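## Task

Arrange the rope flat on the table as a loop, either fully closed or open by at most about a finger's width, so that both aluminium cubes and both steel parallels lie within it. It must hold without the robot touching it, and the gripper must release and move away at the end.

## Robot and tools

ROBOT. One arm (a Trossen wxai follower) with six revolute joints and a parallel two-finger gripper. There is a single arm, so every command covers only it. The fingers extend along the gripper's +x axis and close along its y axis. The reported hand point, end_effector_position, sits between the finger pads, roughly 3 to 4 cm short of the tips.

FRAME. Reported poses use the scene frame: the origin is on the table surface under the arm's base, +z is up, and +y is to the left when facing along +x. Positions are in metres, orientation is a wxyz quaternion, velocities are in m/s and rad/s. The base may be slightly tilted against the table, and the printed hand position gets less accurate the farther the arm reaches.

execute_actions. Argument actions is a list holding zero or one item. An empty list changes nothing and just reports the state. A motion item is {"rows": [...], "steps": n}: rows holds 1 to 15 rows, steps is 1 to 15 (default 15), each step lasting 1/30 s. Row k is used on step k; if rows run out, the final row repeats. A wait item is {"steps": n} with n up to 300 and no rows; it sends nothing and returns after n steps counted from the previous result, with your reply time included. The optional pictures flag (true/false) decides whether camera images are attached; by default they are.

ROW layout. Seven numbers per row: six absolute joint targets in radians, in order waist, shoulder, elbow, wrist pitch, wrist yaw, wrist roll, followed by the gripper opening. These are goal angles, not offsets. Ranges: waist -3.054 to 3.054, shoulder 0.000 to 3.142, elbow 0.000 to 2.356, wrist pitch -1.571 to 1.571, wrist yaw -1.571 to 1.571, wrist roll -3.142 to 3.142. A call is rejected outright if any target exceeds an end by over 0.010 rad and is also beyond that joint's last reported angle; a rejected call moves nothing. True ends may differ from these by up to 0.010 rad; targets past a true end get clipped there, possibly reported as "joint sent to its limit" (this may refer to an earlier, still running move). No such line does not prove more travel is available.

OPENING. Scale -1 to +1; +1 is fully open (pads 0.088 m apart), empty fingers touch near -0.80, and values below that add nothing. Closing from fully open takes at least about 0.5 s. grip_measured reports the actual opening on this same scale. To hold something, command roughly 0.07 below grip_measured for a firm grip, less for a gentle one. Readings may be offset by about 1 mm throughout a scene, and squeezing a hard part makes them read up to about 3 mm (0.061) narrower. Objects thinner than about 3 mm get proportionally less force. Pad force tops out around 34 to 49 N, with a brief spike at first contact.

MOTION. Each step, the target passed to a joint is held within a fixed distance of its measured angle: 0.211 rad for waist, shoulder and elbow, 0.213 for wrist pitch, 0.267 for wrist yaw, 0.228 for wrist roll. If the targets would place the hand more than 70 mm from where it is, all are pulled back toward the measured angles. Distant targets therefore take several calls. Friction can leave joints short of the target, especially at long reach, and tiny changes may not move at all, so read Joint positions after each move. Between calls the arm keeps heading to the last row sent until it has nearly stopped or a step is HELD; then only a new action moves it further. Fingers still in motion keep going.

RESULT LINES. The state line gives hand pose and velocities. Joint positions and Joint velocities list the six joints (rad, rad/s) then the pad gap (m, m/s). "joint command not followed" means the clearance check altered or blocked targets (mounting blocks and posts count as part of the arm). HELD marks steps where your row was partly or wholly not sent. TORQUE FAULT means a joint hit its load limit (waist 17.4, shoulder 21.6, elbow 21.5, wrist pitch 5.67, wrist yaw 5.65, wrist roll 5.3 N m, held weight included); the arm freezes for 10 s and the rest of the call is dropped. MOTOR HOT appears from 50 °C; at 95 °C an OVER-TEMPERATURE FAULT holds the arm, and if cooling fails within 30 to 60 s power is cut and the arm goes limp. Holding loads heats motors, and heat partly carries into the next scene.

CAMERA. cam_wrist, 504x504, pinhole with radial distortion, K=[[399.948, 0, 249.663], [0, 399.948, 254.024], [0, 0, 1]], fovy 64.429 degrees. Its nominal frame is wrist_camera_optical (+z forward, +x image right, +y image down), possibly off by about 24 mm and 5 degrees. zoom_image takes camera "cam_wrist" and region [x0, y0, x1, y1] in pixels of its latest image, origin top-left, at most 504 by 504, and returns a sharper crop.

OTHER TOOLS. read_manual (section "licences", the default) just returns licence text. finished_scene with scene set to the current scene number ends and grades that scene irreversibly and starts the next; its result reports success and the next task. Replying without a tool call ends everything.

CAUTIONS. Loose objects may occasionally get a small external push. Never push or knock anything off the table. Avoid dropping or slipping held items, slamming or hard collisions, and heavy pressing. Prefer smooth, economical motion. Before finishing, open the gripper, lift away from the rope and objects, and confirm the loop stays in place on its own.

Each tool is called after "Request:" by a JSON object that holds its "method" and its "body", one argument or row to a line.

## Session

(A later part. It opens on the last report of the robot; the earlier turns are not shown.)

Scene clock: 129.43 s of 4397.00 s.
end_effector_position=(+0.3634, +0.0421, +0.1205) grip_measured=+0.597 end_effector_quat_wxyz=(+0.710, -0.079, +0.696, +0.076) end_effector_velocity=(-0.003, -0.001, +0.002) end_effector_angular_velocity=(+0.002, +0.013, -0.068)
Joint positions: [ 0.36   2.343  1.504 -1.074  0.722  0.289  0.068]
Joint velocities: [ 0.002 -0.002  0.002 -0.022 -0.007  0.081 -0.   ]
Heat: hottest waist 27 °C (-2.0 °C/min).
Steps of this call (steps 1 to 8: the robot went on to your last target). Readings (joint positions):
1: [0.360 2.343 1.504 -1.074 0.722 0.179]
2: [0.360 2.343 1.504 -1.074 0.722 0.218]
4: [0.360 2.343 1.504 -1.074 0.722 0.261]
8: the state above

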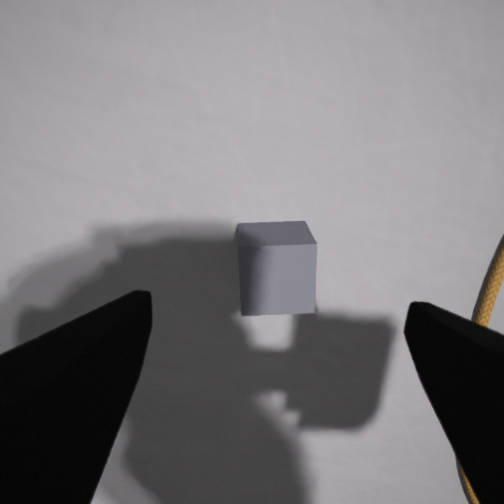

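Request:
{"method": "execute_actions", "body": {
  "actions": [
    {"rows":[[0.315,2.35,1.43,-0.955,0.735,0.23,0.6],[0.315,2.35,1.43,-0.955,0.735,0.23,0.6],[0.315,2.35,1.43,-0.955,0.735,0.23,0.6],[0.27,2.355,1.355,-0.84,0.75,0.16,0.6],[0.27,2.355,1.355,-0.84,0.75,0.16,0.6],[0.27,2.355,1.355,-0.84,0.75,0.16,0.6],[0.227,2.36,1.283,-0.722,0.76,0.1,0.6]],"steps":15}
  ],
  "pictures": false
}}

Request:
{"method": "execute_actions", "body": {
  "actions": [
    {"rows":[[0.227,2.36,1.283,-0.722,0.76,0.1,-0.32]],"steps":13}
  ]
}}

Request:
{"method": "execute_actions", "body": {
  "actions": [
    {"rows":[[0.359,2.3,1.48,-1.073,0.723,0.3,-0.32]],"steps":10}
  ],
  "pictures": false
}}

Request:
{"method": "execute_actions", "body": {
  "actions": [
    {"rows":[[0.2,1.95,1.3,-1.05,0.76,0.15,-0.32],[0.2,1.95,1.3,-1.05,0.76,0.15,-0.32],[0.2,1.95,1.3,-1.05,0.76,0.15,-0.32],[0.2,1.95,1.3,-1.05,0.76,0.15,-0.32],[0.2,1.95,1.3,-1.05,0.76,0.15,-0.32],[0.2,1.95,1.3,-1.05,0.76,0.15,-0.32],[0.034,1.707,1.13,-1.033,0.785,0.05,-0.32]],"steps":15}
  ],
  "pictures": false
}}

Request:
{"method": "execute_actions", "body": {
  "actions": [
    {"steps":8}
  ]
}}

Scene clock: 141.60 s of 4397.00 s.
end_effector_position=(+0.3547, +0.0361, +0.0473) grip_measured=+0.597 end_effector_quat_wxyz=(+0.711, -0.079, +0.695, +0.079) end_effector_velocity=(+0.018, +0.007, +0.007) end_effector_angular_velocity=(+0.004, -0.091, -0.017)
Joint positions: [ 0.226  2.355  1.292 -0.728  0.757  0.106  0.068]
Joint velocities: [ 0.022 -0.007 -0.002  0.095  0.022 -0.037 -0.   ]
Heat: hottest waist 29 °C (+2.0 °C/min).
Steps of this call (steps 1 to 30: the robot went on to your last target; steps 31 to 90: nothing new was sent; then 8.67 s passed at rest; steps 91 to 105: all 15 steps of this action). Readings (joint positions):
91: [0.358 2.343 1.493 -1.048 0.724 0.284]
92: [0.352 2.342 1.479 -1.012 0.726 0.268]
94: [0.332 2.342 1.445 -0.953 0.733 0.232]
98: [0.266 2.346 1.346 -0.803 0.749 0.147]
105: the state above

Scene clock: 142.03 s of 4397.00 s.
end_effector_position=(+0.3556, +0.0369, +0.0480) grip_measured=-0.232 end_effector_quat_wxyz=(+0.713, -0.080, +0.692, +0.079) end_effector_velocity=(-0.004, +0.003, -0.002) end_effector_angular_velocity=(+0.017, +0.017, +0.029)
Joint positions: [ 0.229  2.355  1.292 -0.723  0.759  0.104  0.028]
Joint velocities: [-0.002  0.002 -0.002 -0.007 -0.022 -0.022 -0.   ]
Heat: hottest waist 29 °C (+2.0 °C/min).
Steps of this call (steps 1 to 13: all 13 steps of this action). Readings (joint positions):
1: [0.226 2.355 1.292 -0.725 0.757 0.105]
2: [0.227 2.355 1.292 -0.725 0.758 0.105]
4: [0.227 2.355 1.292 -0.725 0.758 0.104]
8: [0.228 2.355 1.292 -0.723 0.759 0.104]
13: the state above

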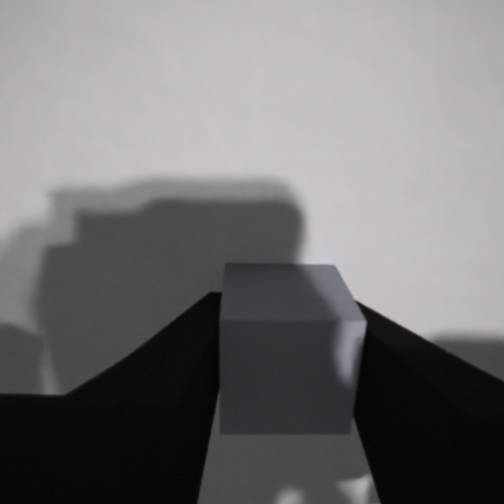

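Scene clock: 142.37 s of 4397.00 s.
end_effector_position=(+0.3648, +0.0354, +0.1331) grip_measured=-0.232 end_effector_quat_wxyz=(+0.725, -0.067, +0.681, +0.070) end_effector_velocity=(-0.018, -0.031, -0.020) end_effector_angular_velocity=(-0.043, +0.145, -0.002)
Joint positions: [ 0.371  2.291  1.481 -1.058  0.728  0.292  0.028]
Joint velocities: [-0.076 -0.002  0.002 -0.139 -0.007  0.037 -0.   ]
Heat: hottest waist 29 °C (+2.0 °C/min).
Steps of this call (steps 1 to 10: all 10 steps of this action). Readings (joint positions):
1: [0.234 2.353 1.315 -0.766 0.755 0.139]
2: [0.251 2.353 1.348 -0.831 0.747 0.185]
4: [0.306 2.342 1.411 -0.944 0.733 0.245]
8: [0.372 2.295 1.475 -1.043 0.729 0.286]
10: the state above

Scene clock: 142.87 s of 4397.00 s.
end_effector_position=(+0.2974, -0.1432, +0.1206) grip_measured=-0.232 end_effector_quat_wxyz=(+0.717, -0.000, +0.697, -0.002) end_effector_velocity=(-0.019, +0.020, +0.005) end_effector_angular_velocity=(+0.002, -0.003, +0.134)
Joint positions: [ 0.029  1.712  1.151 -1.034  0.789  0.058  0.028]
Joint velocities: [ 0.061 -0.042 -0.09  -0.007 -0.007 -0.051 -0.   ]
Heat: hottest waist 29 °C (+2.0 °C/min).
Steps of this call (steps 1 to 15: all 15 steps of this action). Readings (joint positions):
1: [0.362 2.268 1.459 -1.044 0.728 0.269]
2: [0.340 2.235 1.419 -1.043 0.728 0.238]
4: [0.269 2.141 1.346 -1.061 0.740 0.194]
8: [0.151 1.927 1.264 -1.024 0.768 0.119]
15: the state above

Scene clock: 143.13 s of 4397.00 s.
end_effector_position=(+0.2946, -0.1403, +0.1193) grip_measured=-0.232 end_effector_quat_wxyz=(+0.714, -0.005, +0.700, +0.004) end_effector_velocity=(-0.003, +0.002, -0.002) end_effector_angular_velocity=(+0.021, +0.012, +0.022)
Joint positions: [ 0.032  1.712  1.139 -1.034  0.786  0.054  0.028]
Joint velocities: [-0.007 -0.002 -0.002 -0.007 -0.022 -0.022 -0.   ]
Heat: hottest waist 29 °C (+2.0 °C/min).
Steps of this call (steps 1 to 8: the robot went on to your last target). Readings (joint positions):
1: [0.031 1.712 1.148 -1.034 0.788 0.056]
2: [0.032 1.712 1.144 -1.034 0.787 0.055]
4: [0.032 1.712 1.139 -1.034 0.786 0.054]
8: the state above

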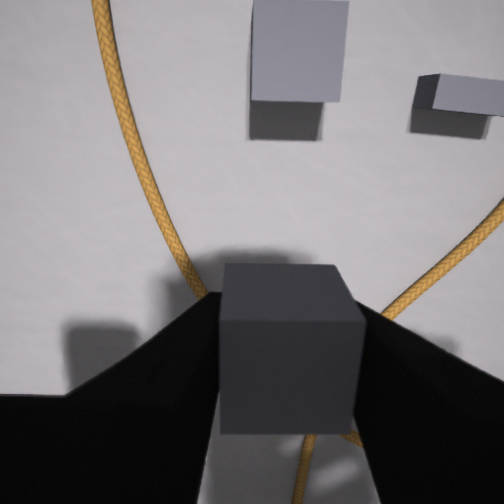

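Request:
{"method": "execute_actions", "body": {
  "actions": [
    {"rows":[[-0.04,1.72,1.075,-0.9,0.78,-0.05,-0.32],[-0.04,1.72,1.075,-0.9,0.78,-0.05,-0.32],[-0.04,1.72,1.075,-0.9,0.78,-0.05,-0.32],[-0.11,1.735,1.02,-0.76,0.775,-0.15,-0.32],[-0.11,1.735,1.02,-0.76,0.775,-0.15,-0.32],[-0.11,1.735,1.02,-0.76,0.775,-0.15,-0.32],[-0.15,1.745,0.99,-0.68,0.772,-0.2,-0.32],[-0.15,1.745,0.99,-0.68,0.772,-0.2,-0.32],[-0.165,1.748,0.978,-0.645,0.772,-0.23,-0.32]],"steps":15}
  ],
  "pictures": false
}}

Request:
{"method": "execute_actions", "body": {
  "actions": [
    {"rows":[[-0.165,1.748,0.978,-0.645,0.772,-0.23,-0.32],[-0.165,1.748,0.978,-0.645,0.772,-0.23,-0.32],[-0.165,1.748,0.978,-0.645,0.772,-0.23,-0.32],[-0.165,1.748,0.978,-0.645,0.772,-0.23,0.05]],"steps":11}
  ],
  "pictures": false
}}

Request:
{"method": "execute_actions", "body": {
  "actions": [
    {"rows":[[0.01,1.69,1.145,-1.033,0.785,0.02,0.05]],"steps":10}
  ]
}}

Request:
{"method": "execute_actions", "body": {
  "actions": [
    {"rows":[[0.7,2.25,1.4,-1.1,0.56,0.9,0.3]],"steps":15}
  ],
  "pictures": false
}}

Request:
{"method": "execute_actions", "body": {
  "actions": [
    {"rows":[[0.7615,2.72,1.555,-1.003,0.537,1.05,0.3]],"steps":15}
  ],
  "pictures": false
}}

Request:
{"method": "execute_actions", "body": {
  "actions": [
    {"steps":10}
  ]
}}

Scene clock: 157.13 s of 4397.00 s.
end_effector_position=(+0.2959, -0.1515, +0.0490) grip_measured=-0.232 end_effector_quat_wxyz=(+0.716, -0.004, +0.698, +0.002) end_effector_velocity=(+0.015, -0.002, -0.001) end_effector_angular_velocity=(-0.007, -0.063, +0.016)
Joint positions: [-0.163  1.742  0.987 -0.653  0.775 -0.221  0.028]
Joint velocities: [-0.002  0.002 -0.002  0.095 -0.007 -0.081 -0.   ]
Heat: hottest waist 29 °C (+3.0 °C/min).
Steps of this call (steps 1 to 30: the robot went on to your last target; steps 31 to 90: nothing new was sent; then 10.50 s passed at rest; steps 91 to 105: all 15 steps of this action). Readings (joint positions):
91: [0.028 1.712 1.129 -1.006 0.785 0.029]
92: [0.013 1.711 1.116 -0.965 0.783 0.004]
94: [-0.025 1.715 1.089 -0.900 0.782 -0.048]
98: [-0.116 1.730 1.024 -0.748 0.777 -0.152]
105: the state above

Scene clock: 157.50 s of 4397.00 s.
end_effector_position=(+0.2969, -0.1515, +0.0489) grip_measured=+0.031 end_effector_quat_wxyz=(+0.717, -0.005, +0.697, +0.002) end_effector_velocity=(-0.000, +0.003, -0.001) end_effector_angular_velocity=(+0.022, +0.002, +0.011)
Joint positions: [-0.163  1.742  0.987 -0.646  0.774 -0.227  0.041]
Joint velocities: [-0.002  0.002  0.002 -0.007 -0.022 -0.007  0.01 ]
Heat: hottest waist 28 °C (+2.0 °C/min).
Steps of this call (steps 1 to 11: all 11 steps of this action). Readings (joint positions):
1: [-0.163 1.742 0.987 -0.650 0.775 -0.223]
2: [-0.163 1.742 0.987 -0.649 0.775 -0.224]
4: [-0.163 1.742 0.987 -0.648 0.774 -0.226]
8: [-0.163 1.742 0.987 -0.646 0.774 -0.226]
11: the state above

Scene clock: 157.83 s of 4397.00 s.
end_effector_position=(+0.2965, -0.1497, +0.1217) grip_measured=+0.047 end_effector_quat_wxyz=(+0.722, -0.003, +0.692, +0.004) end_effector_velocity=(-0.040, +0.000, -0.013) end_effector_angular_velocity=(-0.001, +0.190, +0.101)
Joint positions: [ 0.015  1.684  1.144 -1.019  0.784  0.011  0.041]
Joint velocities: [-0.027  0.027 -0.002 -0.212 -0.007  0.051  0.   ]
Heat: hottest waist 28 °C (+2.0 °C/min).
Steps of this call (steps 1 to 10: all 10 steps of this action). Readings (joint positions):
1: [-0.150 1.739 1.008 -0.696 0.778 -0.178]
2: [-0.116 1.738 1.038 -0.767 0.780 -0.117]
4: [-0.033 1.721 1.096 -0.884 0.780 -0.043]
8: [0.017 1.684 1.143 -1.001 0.784 0.005]
10: the state above

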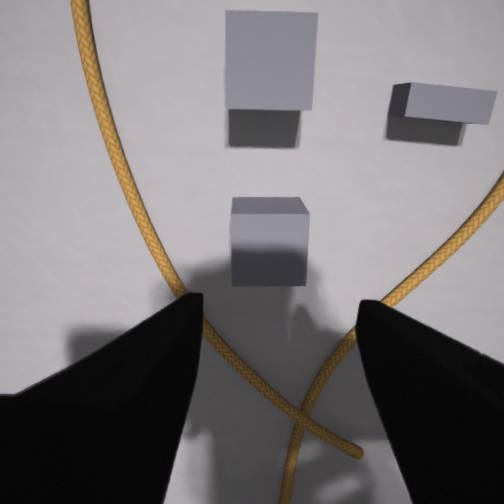

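Scene clock: 158.33 s of 4397.00 s.
end_effector_position=(+0.2996, +0.1054, +0.1941) grip_measured=+0.296 end_effector_quat_wxyz=(+0.740, +0.061, +0.669, +0.035) end_effector_velocity=(-0.233, +0.358, +0.148) end_effector_angular_velocity=(-0.031, -0.340, -0.291)
Joint positions: [ 0.648  2.227  1.387 -1.094  0.56   0.777  0.054]
Joint velocities: [ 1.267  0.452 -0.002 -0.007 -0.154  1.487  0.   ]
Heat: hottest waist 29 °C (+3.0 °C/min).
Steps of this call (steps 1 to 15: all 15 steps of this action). Readings (joint positions):
1: [0.023 1.708 1.162 -1.048 0.761 0.048]
2: [0.050 1.740 1.199 -1.063 0.720 0.095]
4: [0.130 1.823 1.282 -1.061 0.659 0.189]
8: [0.311 1.988 1.369 -1.081 0.599 0.385]
15: the state above

Scene clock: 158.83 s of 4397.00 s.
end_effector_position=(+0.2654, +0.2201, +0.1088) grip_measured=+0.297 end_effector_quat_wxyz=(+0.714, +0.033, +0.698, -0.033) end_effector_velocity=(+0.049, +0.005, +0.055) end_effector_angular_velocity=(+0.144, -0.144, -0.124)
Joint positions: [ 0.763  2.722  1.549 -1.005  0.535  1.045  0.054]
Joint velocities: [-0.002 -0.125  0.071  0.037  0.037  0.007 -0.   ]
Heat: hottest waist 29 °C (+3.0 °C/min).
Steps of this call (steps 1 to 15: all 15 steps of this action). Readings (joint positions):
1: [0.686 2.263 1.405 -1.098 0.554 0.834]
2: [0.716 2.308 1.443 -1.073 0.553 0.896]
4: [0.754 2.418 1.528 -1.009 0.547 0.979]
8: [0.771 2.618 1.559 -1.007 0.540 1.031]
15: the state above

Scene clock: 159.17 s of 4397.00 s.
end_effector_position=(+0.2672, +0.2205, +0.1108) grip_measured=+0.297 end_effector_quat_wxyz=(+0.716, +0.037, +0.697, -0.033) end_effector_velocity=(+0.000, -0.003, -0.003) end_effector_angular_velocity=(-0.013, +0.005, -0.007)
Joint positions: [ 0.763  2.718  1.553 -1.003  0.536  1.047  0.054]
Joint velocities: [-0.007  0.002 -0.002 -0.007  0.007  0.007 -0.   ]
Heat: hottest waist 29 °C (+3.0 °C/min).
Steps of this call (steps 1 to 10: the robot went on to your last target). Readings (joint positions):
1: [0.763 2.719 1.552 -1.004 0.536 1.046]
2: [0.763 2.718 1.553 -1.003 0.536 1.046]
4: [0.763 2.718 1.553 -1.003 0.536 1.046]
8: [0.763 2.718 1.553 -1.003 0.536 1.047]
10: the state above

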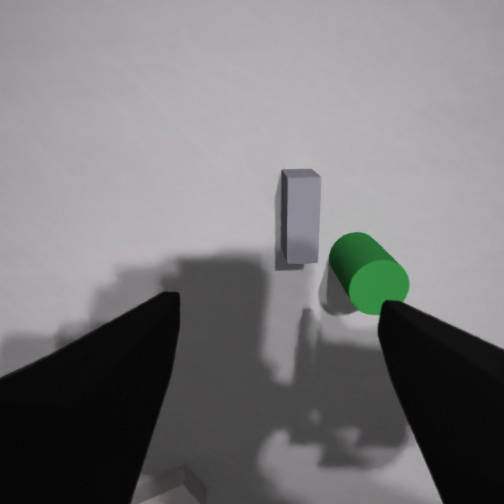

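Request:
{"method": "execute_actions", "body": {
  "actions": [
    {"rows":[[0.68,2.712,1.567,-0.985,0.581,0.97,-0.25]],"steps":15}
  ]
}}

Scene clock: 166.93 s of 4397.00 s.
end_effector_position=(+0.2884, +0.2038, +0.0960) grip_measured=-0.246 end_effector_quat_wxyz=(+0.711, +0.032, +0.701, -0.036) end_effector_velocity=(-0.003, +0.001, -0.001) end_effector_angular_velocity=(+0.009, +0.023, +0.010)
Joint positions: [ 0.68   2.718  1.559 -0.987  0.578  0.974  0.027]
Joint velocities: [-0.002  0.002  0.002 -0.007 -0.022 -0.007 -0.001]
Heat: hottest waist 28 °C (+3.0 °C/min).
Steps of this call (steps 1 to 15: the robot went on to your last target; steps 16 to 90: nothing new was sent; then 4.27 s passed at rest; steps 91 to 105: all 15 steps of this action). Readings (joint positions):
91: [0.759 2.718 1.553 -1.001 0.541 1.031]
92: [0.747 2.718 1.554 -0.996 0.553 1.012]
94: [0.710 2.718 1.557 -0.990 0.569 0.991]
98: [0.675 2.718 1.559 -0.987 0.578 0.977]
105: the state above

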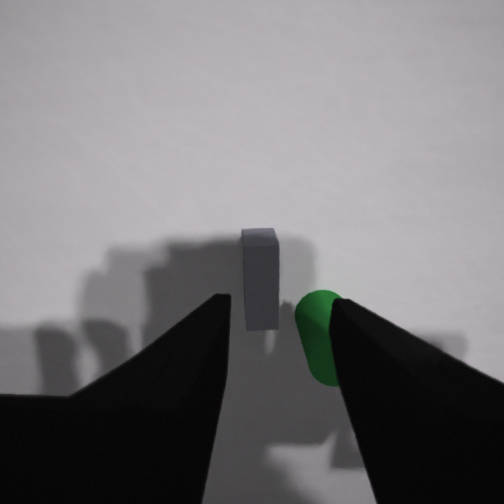

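Request:
{"method": "execute_actions", "body": {
  "actions": [
    {"rows":[[0.665,2.745,1.545,-0.92,0.59,0.95,-0.25],[0.665,2.745,1.545,-0.92,0.59,0.95,-0.25],[0.665,2.745,1.545,-0.92,0.59,0.95,-0.25],[0.64,2.765,1.515,-0.86,0.603,0.92,-0.25],[0.64,2.765,1.515,-0.86,0.603,0.92,-0.25],[0.64,2.765,1.515,-0.86,0.603,0.92,-0.25],[0.62,2.78,1.49,-0.815,0.613,0.9,-0.25],[0.62,2.78,1.49,-0.815,0.613,0.9,-0.25],[0.62,2.78,1.49,-0.815,0.613,0.9,-0.25],[0.598,2.795,1.468,-0.773,0.623,0.88,-0.25]],"steps":15}
  ],
  "pictures": false
}}

Request:
{"method": "execute_actions", "body": {
  "actions": [
    {"steps":6}
  ]
}}

Scene clock: 175.13 s of 4397.00 s.
end_effector_position=(+0.2919, +0.2078, +0.0451) grip_measured=-0.247 end_effector_quat_wxyz=(+0.715, +0.036, +0.697, -0.033) end_effector_velocity=(+0.026, +0.008, +0.000) end_effector_angular_velocity=(+0.029, -0.116, -0.043)
Joint positions: [ 0.604  2.783  1.481 -0.781  0.619  0.886  0.027]
Joint velocities: [-0.007 -0.002  0.002  0.125  0.066 -0.037 -0.   ]
Heat: hottest waist 29 °C (+3.0 °C/min).
Steps of this call (steps 1 to 15: the robot went on to your last target; steps 16 to 90: nothing new was sent; then 4.70 s passed at rest; steps 91 to 105: all 15 steps of this action). Readings (joint positions):
91: [0.679 2.718 1.559 -0.976 0.580 0.969]
92: [0.678 2.720 1.558 -0.955 0.583 0.963]
94: [0.673 2.728 1.553 -0.921 0.589 0.950]
98: [0.643 2.750 1.523 -0.849 0.604 0.919]
105: the state above

Scene clock: 175.33 s of 4397.00 s.
end_effector_position=(+0.2930, +0.2082, +0.0449) grip_measured=-0.247 end_effector_quat_wxyz=(+0.717, +0.037, +0.695, -0.033) end_effector_velocity=(+0.002, -0.005, -0.001) end_effector_angular_velocity=(-0.007, +0.005, +0.015)
Joint positions: [ 0.604  2.783  1.48  -0.774  0.622  0.884  0.027]
Joint velocities: [-0.012 -0.007 -0.002 -0.007  0.007 -0.022 -0.   ]
Heat: hottest waist 29 °C (+3.0 °C/min).
Steps of this call (steps 1 to 6: the robot went on to your last target). Readings (joint positions):
1: [0.604 2.783 1.481 -0.776 0.621 0.886]
2: [0.604 2.783 1.481 -0.775 0.621 0.885]
4: [0.605 2.783 1.480 -0.774 0.622 0.884]
6: the state above

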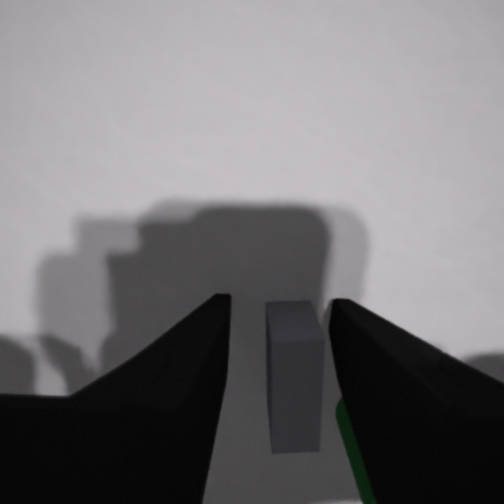

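Request:
{"method": "execute_actions", "body": {
  "actions": [
    {"rows":[[0.598,2.795,1.468,-0.773,0.623,0.88,-0.68]],"steps":9}
  ],
  "pictures": false
}}

Request:
{"method": "execute_actions", "body": {
  "actions": [
    {"rows":[[0.69,2.69,1.6,-1.03,0.575,0.97,-0.68]],"steps":10}
  ],
  "pictures": false
}}

Request:
{"method": "execute_actions", "body": {
  "actions": [
    {"rows":[[0.3,2.2,1.7,-1.25,0.72,0.4,-0.68]],"steps":15}
  ],
  "pictures": false
}}

Request:
{"method": "execute_actions", "body": {
  "actions": [
    {"rows":[[-0.08,2.126,1.835,-1.19,0.782,-0.12,-0.68]],"steps":15}
  ],
  "pictures": false
}}

Request:
{"method": "execute_actions", "body": {
  "actions": [
    {"steps":10}
  ]
}}

Scene clock: 185.00 s of 4397.00 s.
end_effector_position=(+0.2932, +0.2081, +0.0447) grip_measured=-0.603 end_effector_quat_wxyz=(+0.717, +0.038, +0.695, -0.033) end_effector_velocity=(-0.002, -0.000, +0.001) end_effector_angular_velocity=(+0.001, +0.008, +0.013)
Joint positions: [ 0.603  2.783  1.48  -0.773  0.623  0.883  0.009]
Joint velocities: [ 0.002 -0.002 -0.002 -0.007 -0.007 -0.007 -0.   ]
Heat: hottest waist 29 °C (+2.0 °C/min).
Steps of this call (steps 1 to 15: the robot went on to your last target; steps 16 to 90: nothing new was sent; then 6.37 s passed at rest; steps 91 to 99: all 9 steps of this action). Readings (joint positions):
91: [0.603 2.783 1.480 -0.773 0.623 0.883]
92: [0.603 2.783 1.480 -0.773 0.623 0.883]
94: [0.603 2.783 1.480 -0.773 0.623 0.883]
98: [0.603 2.783 1.480 -0.773 0.623 0.883]
99: the state above

Scene clock: 185.33 s of 4397.00 s.
end_effector_position=(+0.3002, +0.2039, +0.1202) grip_measured=-0.603 end_effector_quat_wxyz=(+0.724, +0.044, +0.688, -0.027) end_effector_velocity=(-0.008, -0.023, -0.008) end_effector_angular_velocity=(-0.057, +0.083, +0.003)
Joint positions: [ 0.697  2.682  1.602 -1.021  0.581  0.965  0.009]
Joint velocities: [-0.037 -0.007 -0.007 -0.095 -0.007  0.022 -0.   ]
Heat: hottest waist 29 °C (+2.0 °C/min).
Steps of this call (steps 1 to 10: all 10 steps of this action). Readings (joint positions):
1: [0.607 2.774 1.499 -0.817 0.614 0.901]
2: [0.621 2.769 1.521 -0.891 0.600 0.922]
4: [0.659 2.741 1.548 -0.971 0.586 0.946]
8: [0.698 2.688 1.597 -1.012 0.581 0.963]
10: the state above

Scene clock: 185.83 s of 4397.00 s.
end_effector_position=(+0.3966, -0.0220, +0.1705) grip_measured=-0.603 end_effector_quat_wxyz=(+0.730, +0.036, +0.682, -0.005) end_effector_velocity=(+0.092, -0.337, +0.166) end_effector_angular_velocity=(+0.189, -0.476, -0.464)
Joint positions: [ 0.302  2.232  1.694 -1.242  0.72   0.439  0.009]
Joint velocities: [-0.344 -0.813  0.222 -0.051  0.11  -0.447 -0.   ]
Heat: hottest waist 29 °C (+2.0 °C/min).
Steps of this call (steps 1 to 15: all 15 steps of this action). Readings (joint positions):
1: [0.692 2.670 1.609 -1.039 0.585 0.942]
2: [0.676 2.660 1.612 -1.077 0.599 0.906]
4: [0.621 2.620 1.616 -1.133 0.633 0.836]
8: [0.487 2.493 1.657 -1.189 0.679 0.686]
15: the state above

Scene clock: 186.33 s of 4397.00 s.
end_effector_position=(+0.4157, -0.1951, +0.1061) grip_measured=-0.603 end_effector_quat_wxyz=(+0.709, -0.001, +0.705, -0.001) end_effector_velocity=(+0.026, +0.058, +0.053) end_effector_angular_velocity=(+0.034, -0.135, +0.275)
Joint positions: [-0.101  2.132  1.828 -1.193  0.786 -0.106  0.009]
Joint velocities: [ 0.178 -0.002 -0.002  0.007 -0.037 -0.154 -0.   ]
Heat: hottest waist 29 °C (+2.0 °C/min).
Steps of this call (steps 1 to 15: all 15 steps of this action). Readings (joint positions):
1: [0.287 2.207 1.711 -1.243 0.723 0.405]
2: [0.265 2.191 1.733 -1.230 0.730 0.361]
4: [0.199 2.171 1.774 -1.209 0.748 0.270]
8: [0.025 2.140 1.818 -1.195 0.772 0.052]
15: the state above

Scene clock: 186.67 s of 4397.00 s.
end_effector_position=(+0.4193, -0.1877, +0.1134) grip_measured=-0.603 end_effector_quat_wxyz=(+0.715, -0.010, +0.699, +0.008) end_effector_velocity=(-0.005, -0.003, +0.001) end_effector_angular_velocity=(-0.007, +0.014, +0.017)
Joint positions: [-0.076  2.132  1.828 -1.191  0.784 -0.116  0.009]
Joint velocities: [-0.002 -0.007 -0.002 -0.022  0.007 -0.007 -0.   ]
Heat: hottest waist 29 °C (+2.0 °C/min).
Steps of this call (steps 1 to 10: the robot went on to your last target). Readings (joint positions):
1: [-0.094 2.132 1.828 -1.192 0.784 -0.110]
2: [-0.088 2.132 1.828 -1.192 0.784 -0.112]
4: [-0.079 2.132 1.828 -1.191 0.784 -0.114]
8: [-0.076 2.132 1.828 -1.191 0.784 -0.116]
10: the state above

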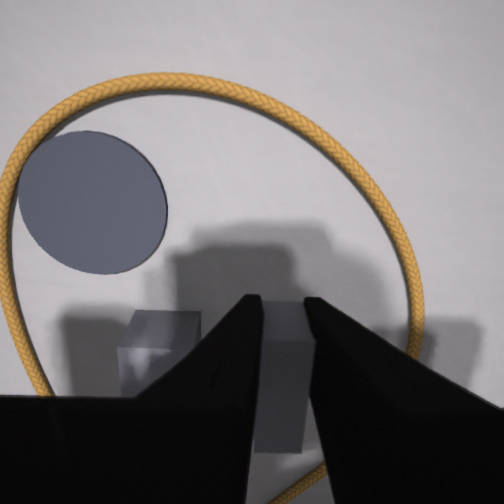

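Request:
{"method": "execute_actions", "body": {
  "actions": [
    {"rows":[[-0.11,2.14,1.79,-1.11,0.778,-0.16,-0.68],[-0.11,2.14,1.79,-1.11,0.778,-0.16,-0.68],[-0.11,2.14,1.79,-1.11,0.778,-0.16,-0.68],[-0.15,2.15,1.745,-1.02,0.772,-0.21,-0.68],[-0.15,2.15,1.745,-1.02,0.772,-0.21,-0.68],[-0.15,2.15,1.745,-1.02,0.772,-0.21,-0.68],[-0.175,2.157,1.715,-0.96,0.768,-0.25,-0.68],[-0.175,2.157,1.715,-0.96,0.768,-0.25,-0.68],[-0.175,2.157,1.715,-0.96,0.768,-0.25,-0.68],[-0.19,2.16,1.70,-0.93,0.766,-0.27,-0.68],[-0.19,2.16,1.70,-0.93,0.766,-0.27,-0.68],[-0.198,2.162,1.692,-0.916,0.766,-0.277,-0.68]],"steps":15}
  ],
  "pictures": false
}}

Request:
{"method": "execute_actions", "body": {
  "actions": [
    {"rows":[[-0.198,2.162,1.692,-0.916,0.766,-0.277,-0.68],[-0.198,2.162,1.692,-0.916,0.766,-0.277,-0.68],[-0.198,2.162,1.692,-0.916,0.766,-0.277,-0.68],[-0.198,2.162,1.692,-0.916,0.766,-0.277,-0.68],[-0.198,2.162,1.692,-0.916,0.766,-0.277,-0.68],[-0.198,2.162,1.692,-0.916,0.766,-0.277,-0.3]],"steps":12}
  ],
  "pictures": false
}}

Request:
{"method": "execute_actions", "body": {
  "actions": [
    {"rows":[[-0.087,2.126,1.835,-1.19,0.782,-0.12,-0.3]],"steps":10}
  ],
  "pictures": false
}}

Request:
{"method": "execute_actions", "body": {
  "actions": [
    {"rows":[[0.6,1.3,1.35,-1.55,0.75,0.3,1]],"steps":15}
  ],
  "pictures": false
}}

Request:
{"method": "execute_actions", "body": {
  "actions": [
    {"steps":15}
  ]
}}

Scene clock: 199.90 s of 4397.00 s.
end_effector_position=(+0.4216, -0.1968, +0.0498) grip_measured=-0.603 end_effector_quat_wxyz=(+0.715, -0.005, +0.699, +0.003) end_effector_velocity=(-0.007, +0.002, -0.026) end_effector_angular_velocity=(+0.018, +0.019, +0.025)
Joint positions: [-0.197  2.154  1.704 -0.927  0.769 -0.268  0.009]
Joint velocities: [-0.046  0.007 -0.061  0.081 -0.022 -0.066 -0.   ]
Heat: hottest waist 30 °C (+2.0 °C/min).
Steps of this call (steps 1 to 30: the robot went on to your last target; steps 31 to 90: nothing new was sent; then 9.73 s passed at rest; steps 91 to 105: all 15 steps of this action). Readings (joint positions):
91: [-0.078 2.132 1.823 -1.176 0.783 -0.127]
92: [-0.082 2.132 1.817 -1.151 0.781 -0.137]
94: [-0.097 2.132 1.801 -1.109 0.780 -0.160]
98: [-0.149 2.139 1.750 -1.008 0.774 -0.217]
105: the state above

Scene clock: 200.30 s of 4397.00 s.
end_effector_position=(+0.4228, -0.1969, +0.0493) grip_measured=-0.328 end_effector_quat_wxyz=(+0.717, -0.005, +0.697, +0.002) end_effector_velocity=(-0.004, +0.001, -0.001) end_effector_angular_velocity=(+0.011, +0.015, +0.006)
Joint positions: [-0.198  2.154  1.702 -0.917  0.768 -0.273  0.023]
Joint velocities: [-0.002 -0.002 -0.002 -0.022 -0.007  0.007  0.015]
Heat: hottest waist 30 °C (+2.0 °C/min).
Steps of this call (steps 1 to 12: all 12 steps of this action). Readings (joint positions):
1: [-0.198 2.154 1.702 -0.924 0.769 -0.270]
2: [-0.198 2.154 1.702 -0.922 0.769 -0.271]
4: [-0.198 2.154 1.702 -0.919 0.768 -0.272]
8: [-0.198 2.154 1.702 -0.918 0.768 -0.273]
12: the state above

Scene clock: 200.63 s of 4397.00 s.
end_effector_position=(+0.4223, -0.1901, +0.1194) grip_measured=-0.303 end_effector_quat_wxyz=(+0.724, -0.007, +0.690, +0.007) end_effector_velocity=(-0.028, -0.027, -0.029) end_effector_angular_velocity=(-0.015, +0.137, -0.031)
Joint positions: [-0.071  2.12   1.833 -1.181  0.78  -0.127  0.024]
Joint velocities: [-0.09   0.002 -0.002 -0.095  0.022  0.037  0.   ]
Heat: hottest waist 31 °C (+2.0 °C/min).
Steps of this call (steps 1 to 10: all 10 steps of this action). Readings (joint positions):
1: [-0.192 2.153 1.723 -0.963 0.770 -0.240]
2: [-0.177 2.153 1.750 -1.034 0.774 -0.202]
4: [-0.128 2.148 1.787 -1.120 0.776 -0.159]
8: [-0.070 2.122 1.830 -1.172 0.778 -0.131]
10: the state above

Scene clock: 201.13 s of 4397.00 s.
end_effector_position=(+0.2410, -0.1318, +0.3039) grip_measured=+0.994 end_effector_quat_wxyz=(+0.832, -0.030, +0.547, +0.093) end_effector_velocity=(-0.229, -0.298, +0.194) end_effector_angular_velocity=(+0.910, -1.087, -0.696)
Joint positions: [ 0.593  1.423  1.37  -1.541  0.745  0.29   0.088]
Joint velocities: [ 0.32  -1.722 -0.012 -0.198 -0.007  0.066  0.007]
Heat: hottest waist 31 °C (+2.0 °C/min).
Steps of this call (steps 1 to 15: all 15 steps of this action). Readings (joint positions):
1: [-0.067 2.102 1.815 -1.191 0.782 -0.092]
2: [-0.048 2.076 1.776 -1.243 0.778 -0.045]
4: [0.024 2.007 1.687 -1.334 0.766 0.042]
8: [0.223 1.827 1.512 -1.473 0.758 0.208]
15: the state above

Scene clock: 201.63 s of 4397.00 s.
end_effector_position=(+0.2250, -0.1547, +0.3111) grip_measured=+1.000 end_effector_quat_wxyz=(+0.851, +0.008, +0.518, +0.081) end_effector_velocity=(-0.001, -0.001, -0.000) end_effector_angular_velocity=(+0.001, +0.005, +0.010)
Joint positions: [ 0.597  1.302  1.359 -1.55   0.752  0.297  0.088]
Joint velocities: [-0.002 -0.002  0.002 -0.007 -0.007 -0.007  0.   ]
Heat: hottest waist 30 °C (+1.0 °C/min).
Steps of this call (steps 1 to 15: the robot went on to your last target). Readings (joint positions):
1: [0.598 1.373 1.370 -1.547 0.747 0.292]
2: [0.598 1.335 1.370 -1.550 0.752 0.295]
4: [0.597 1.297 1.370 -1.552 0.753 0.296]
8: [0.597 1.302 1.361 -1.550 0.752 0.296]
15: the state above

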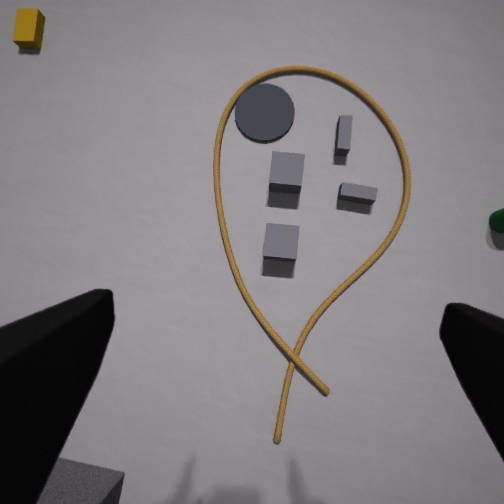

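Request:
{"method": "finished_scene", "body": {
  "scene": 2
}}

The scene is finished: the task was done.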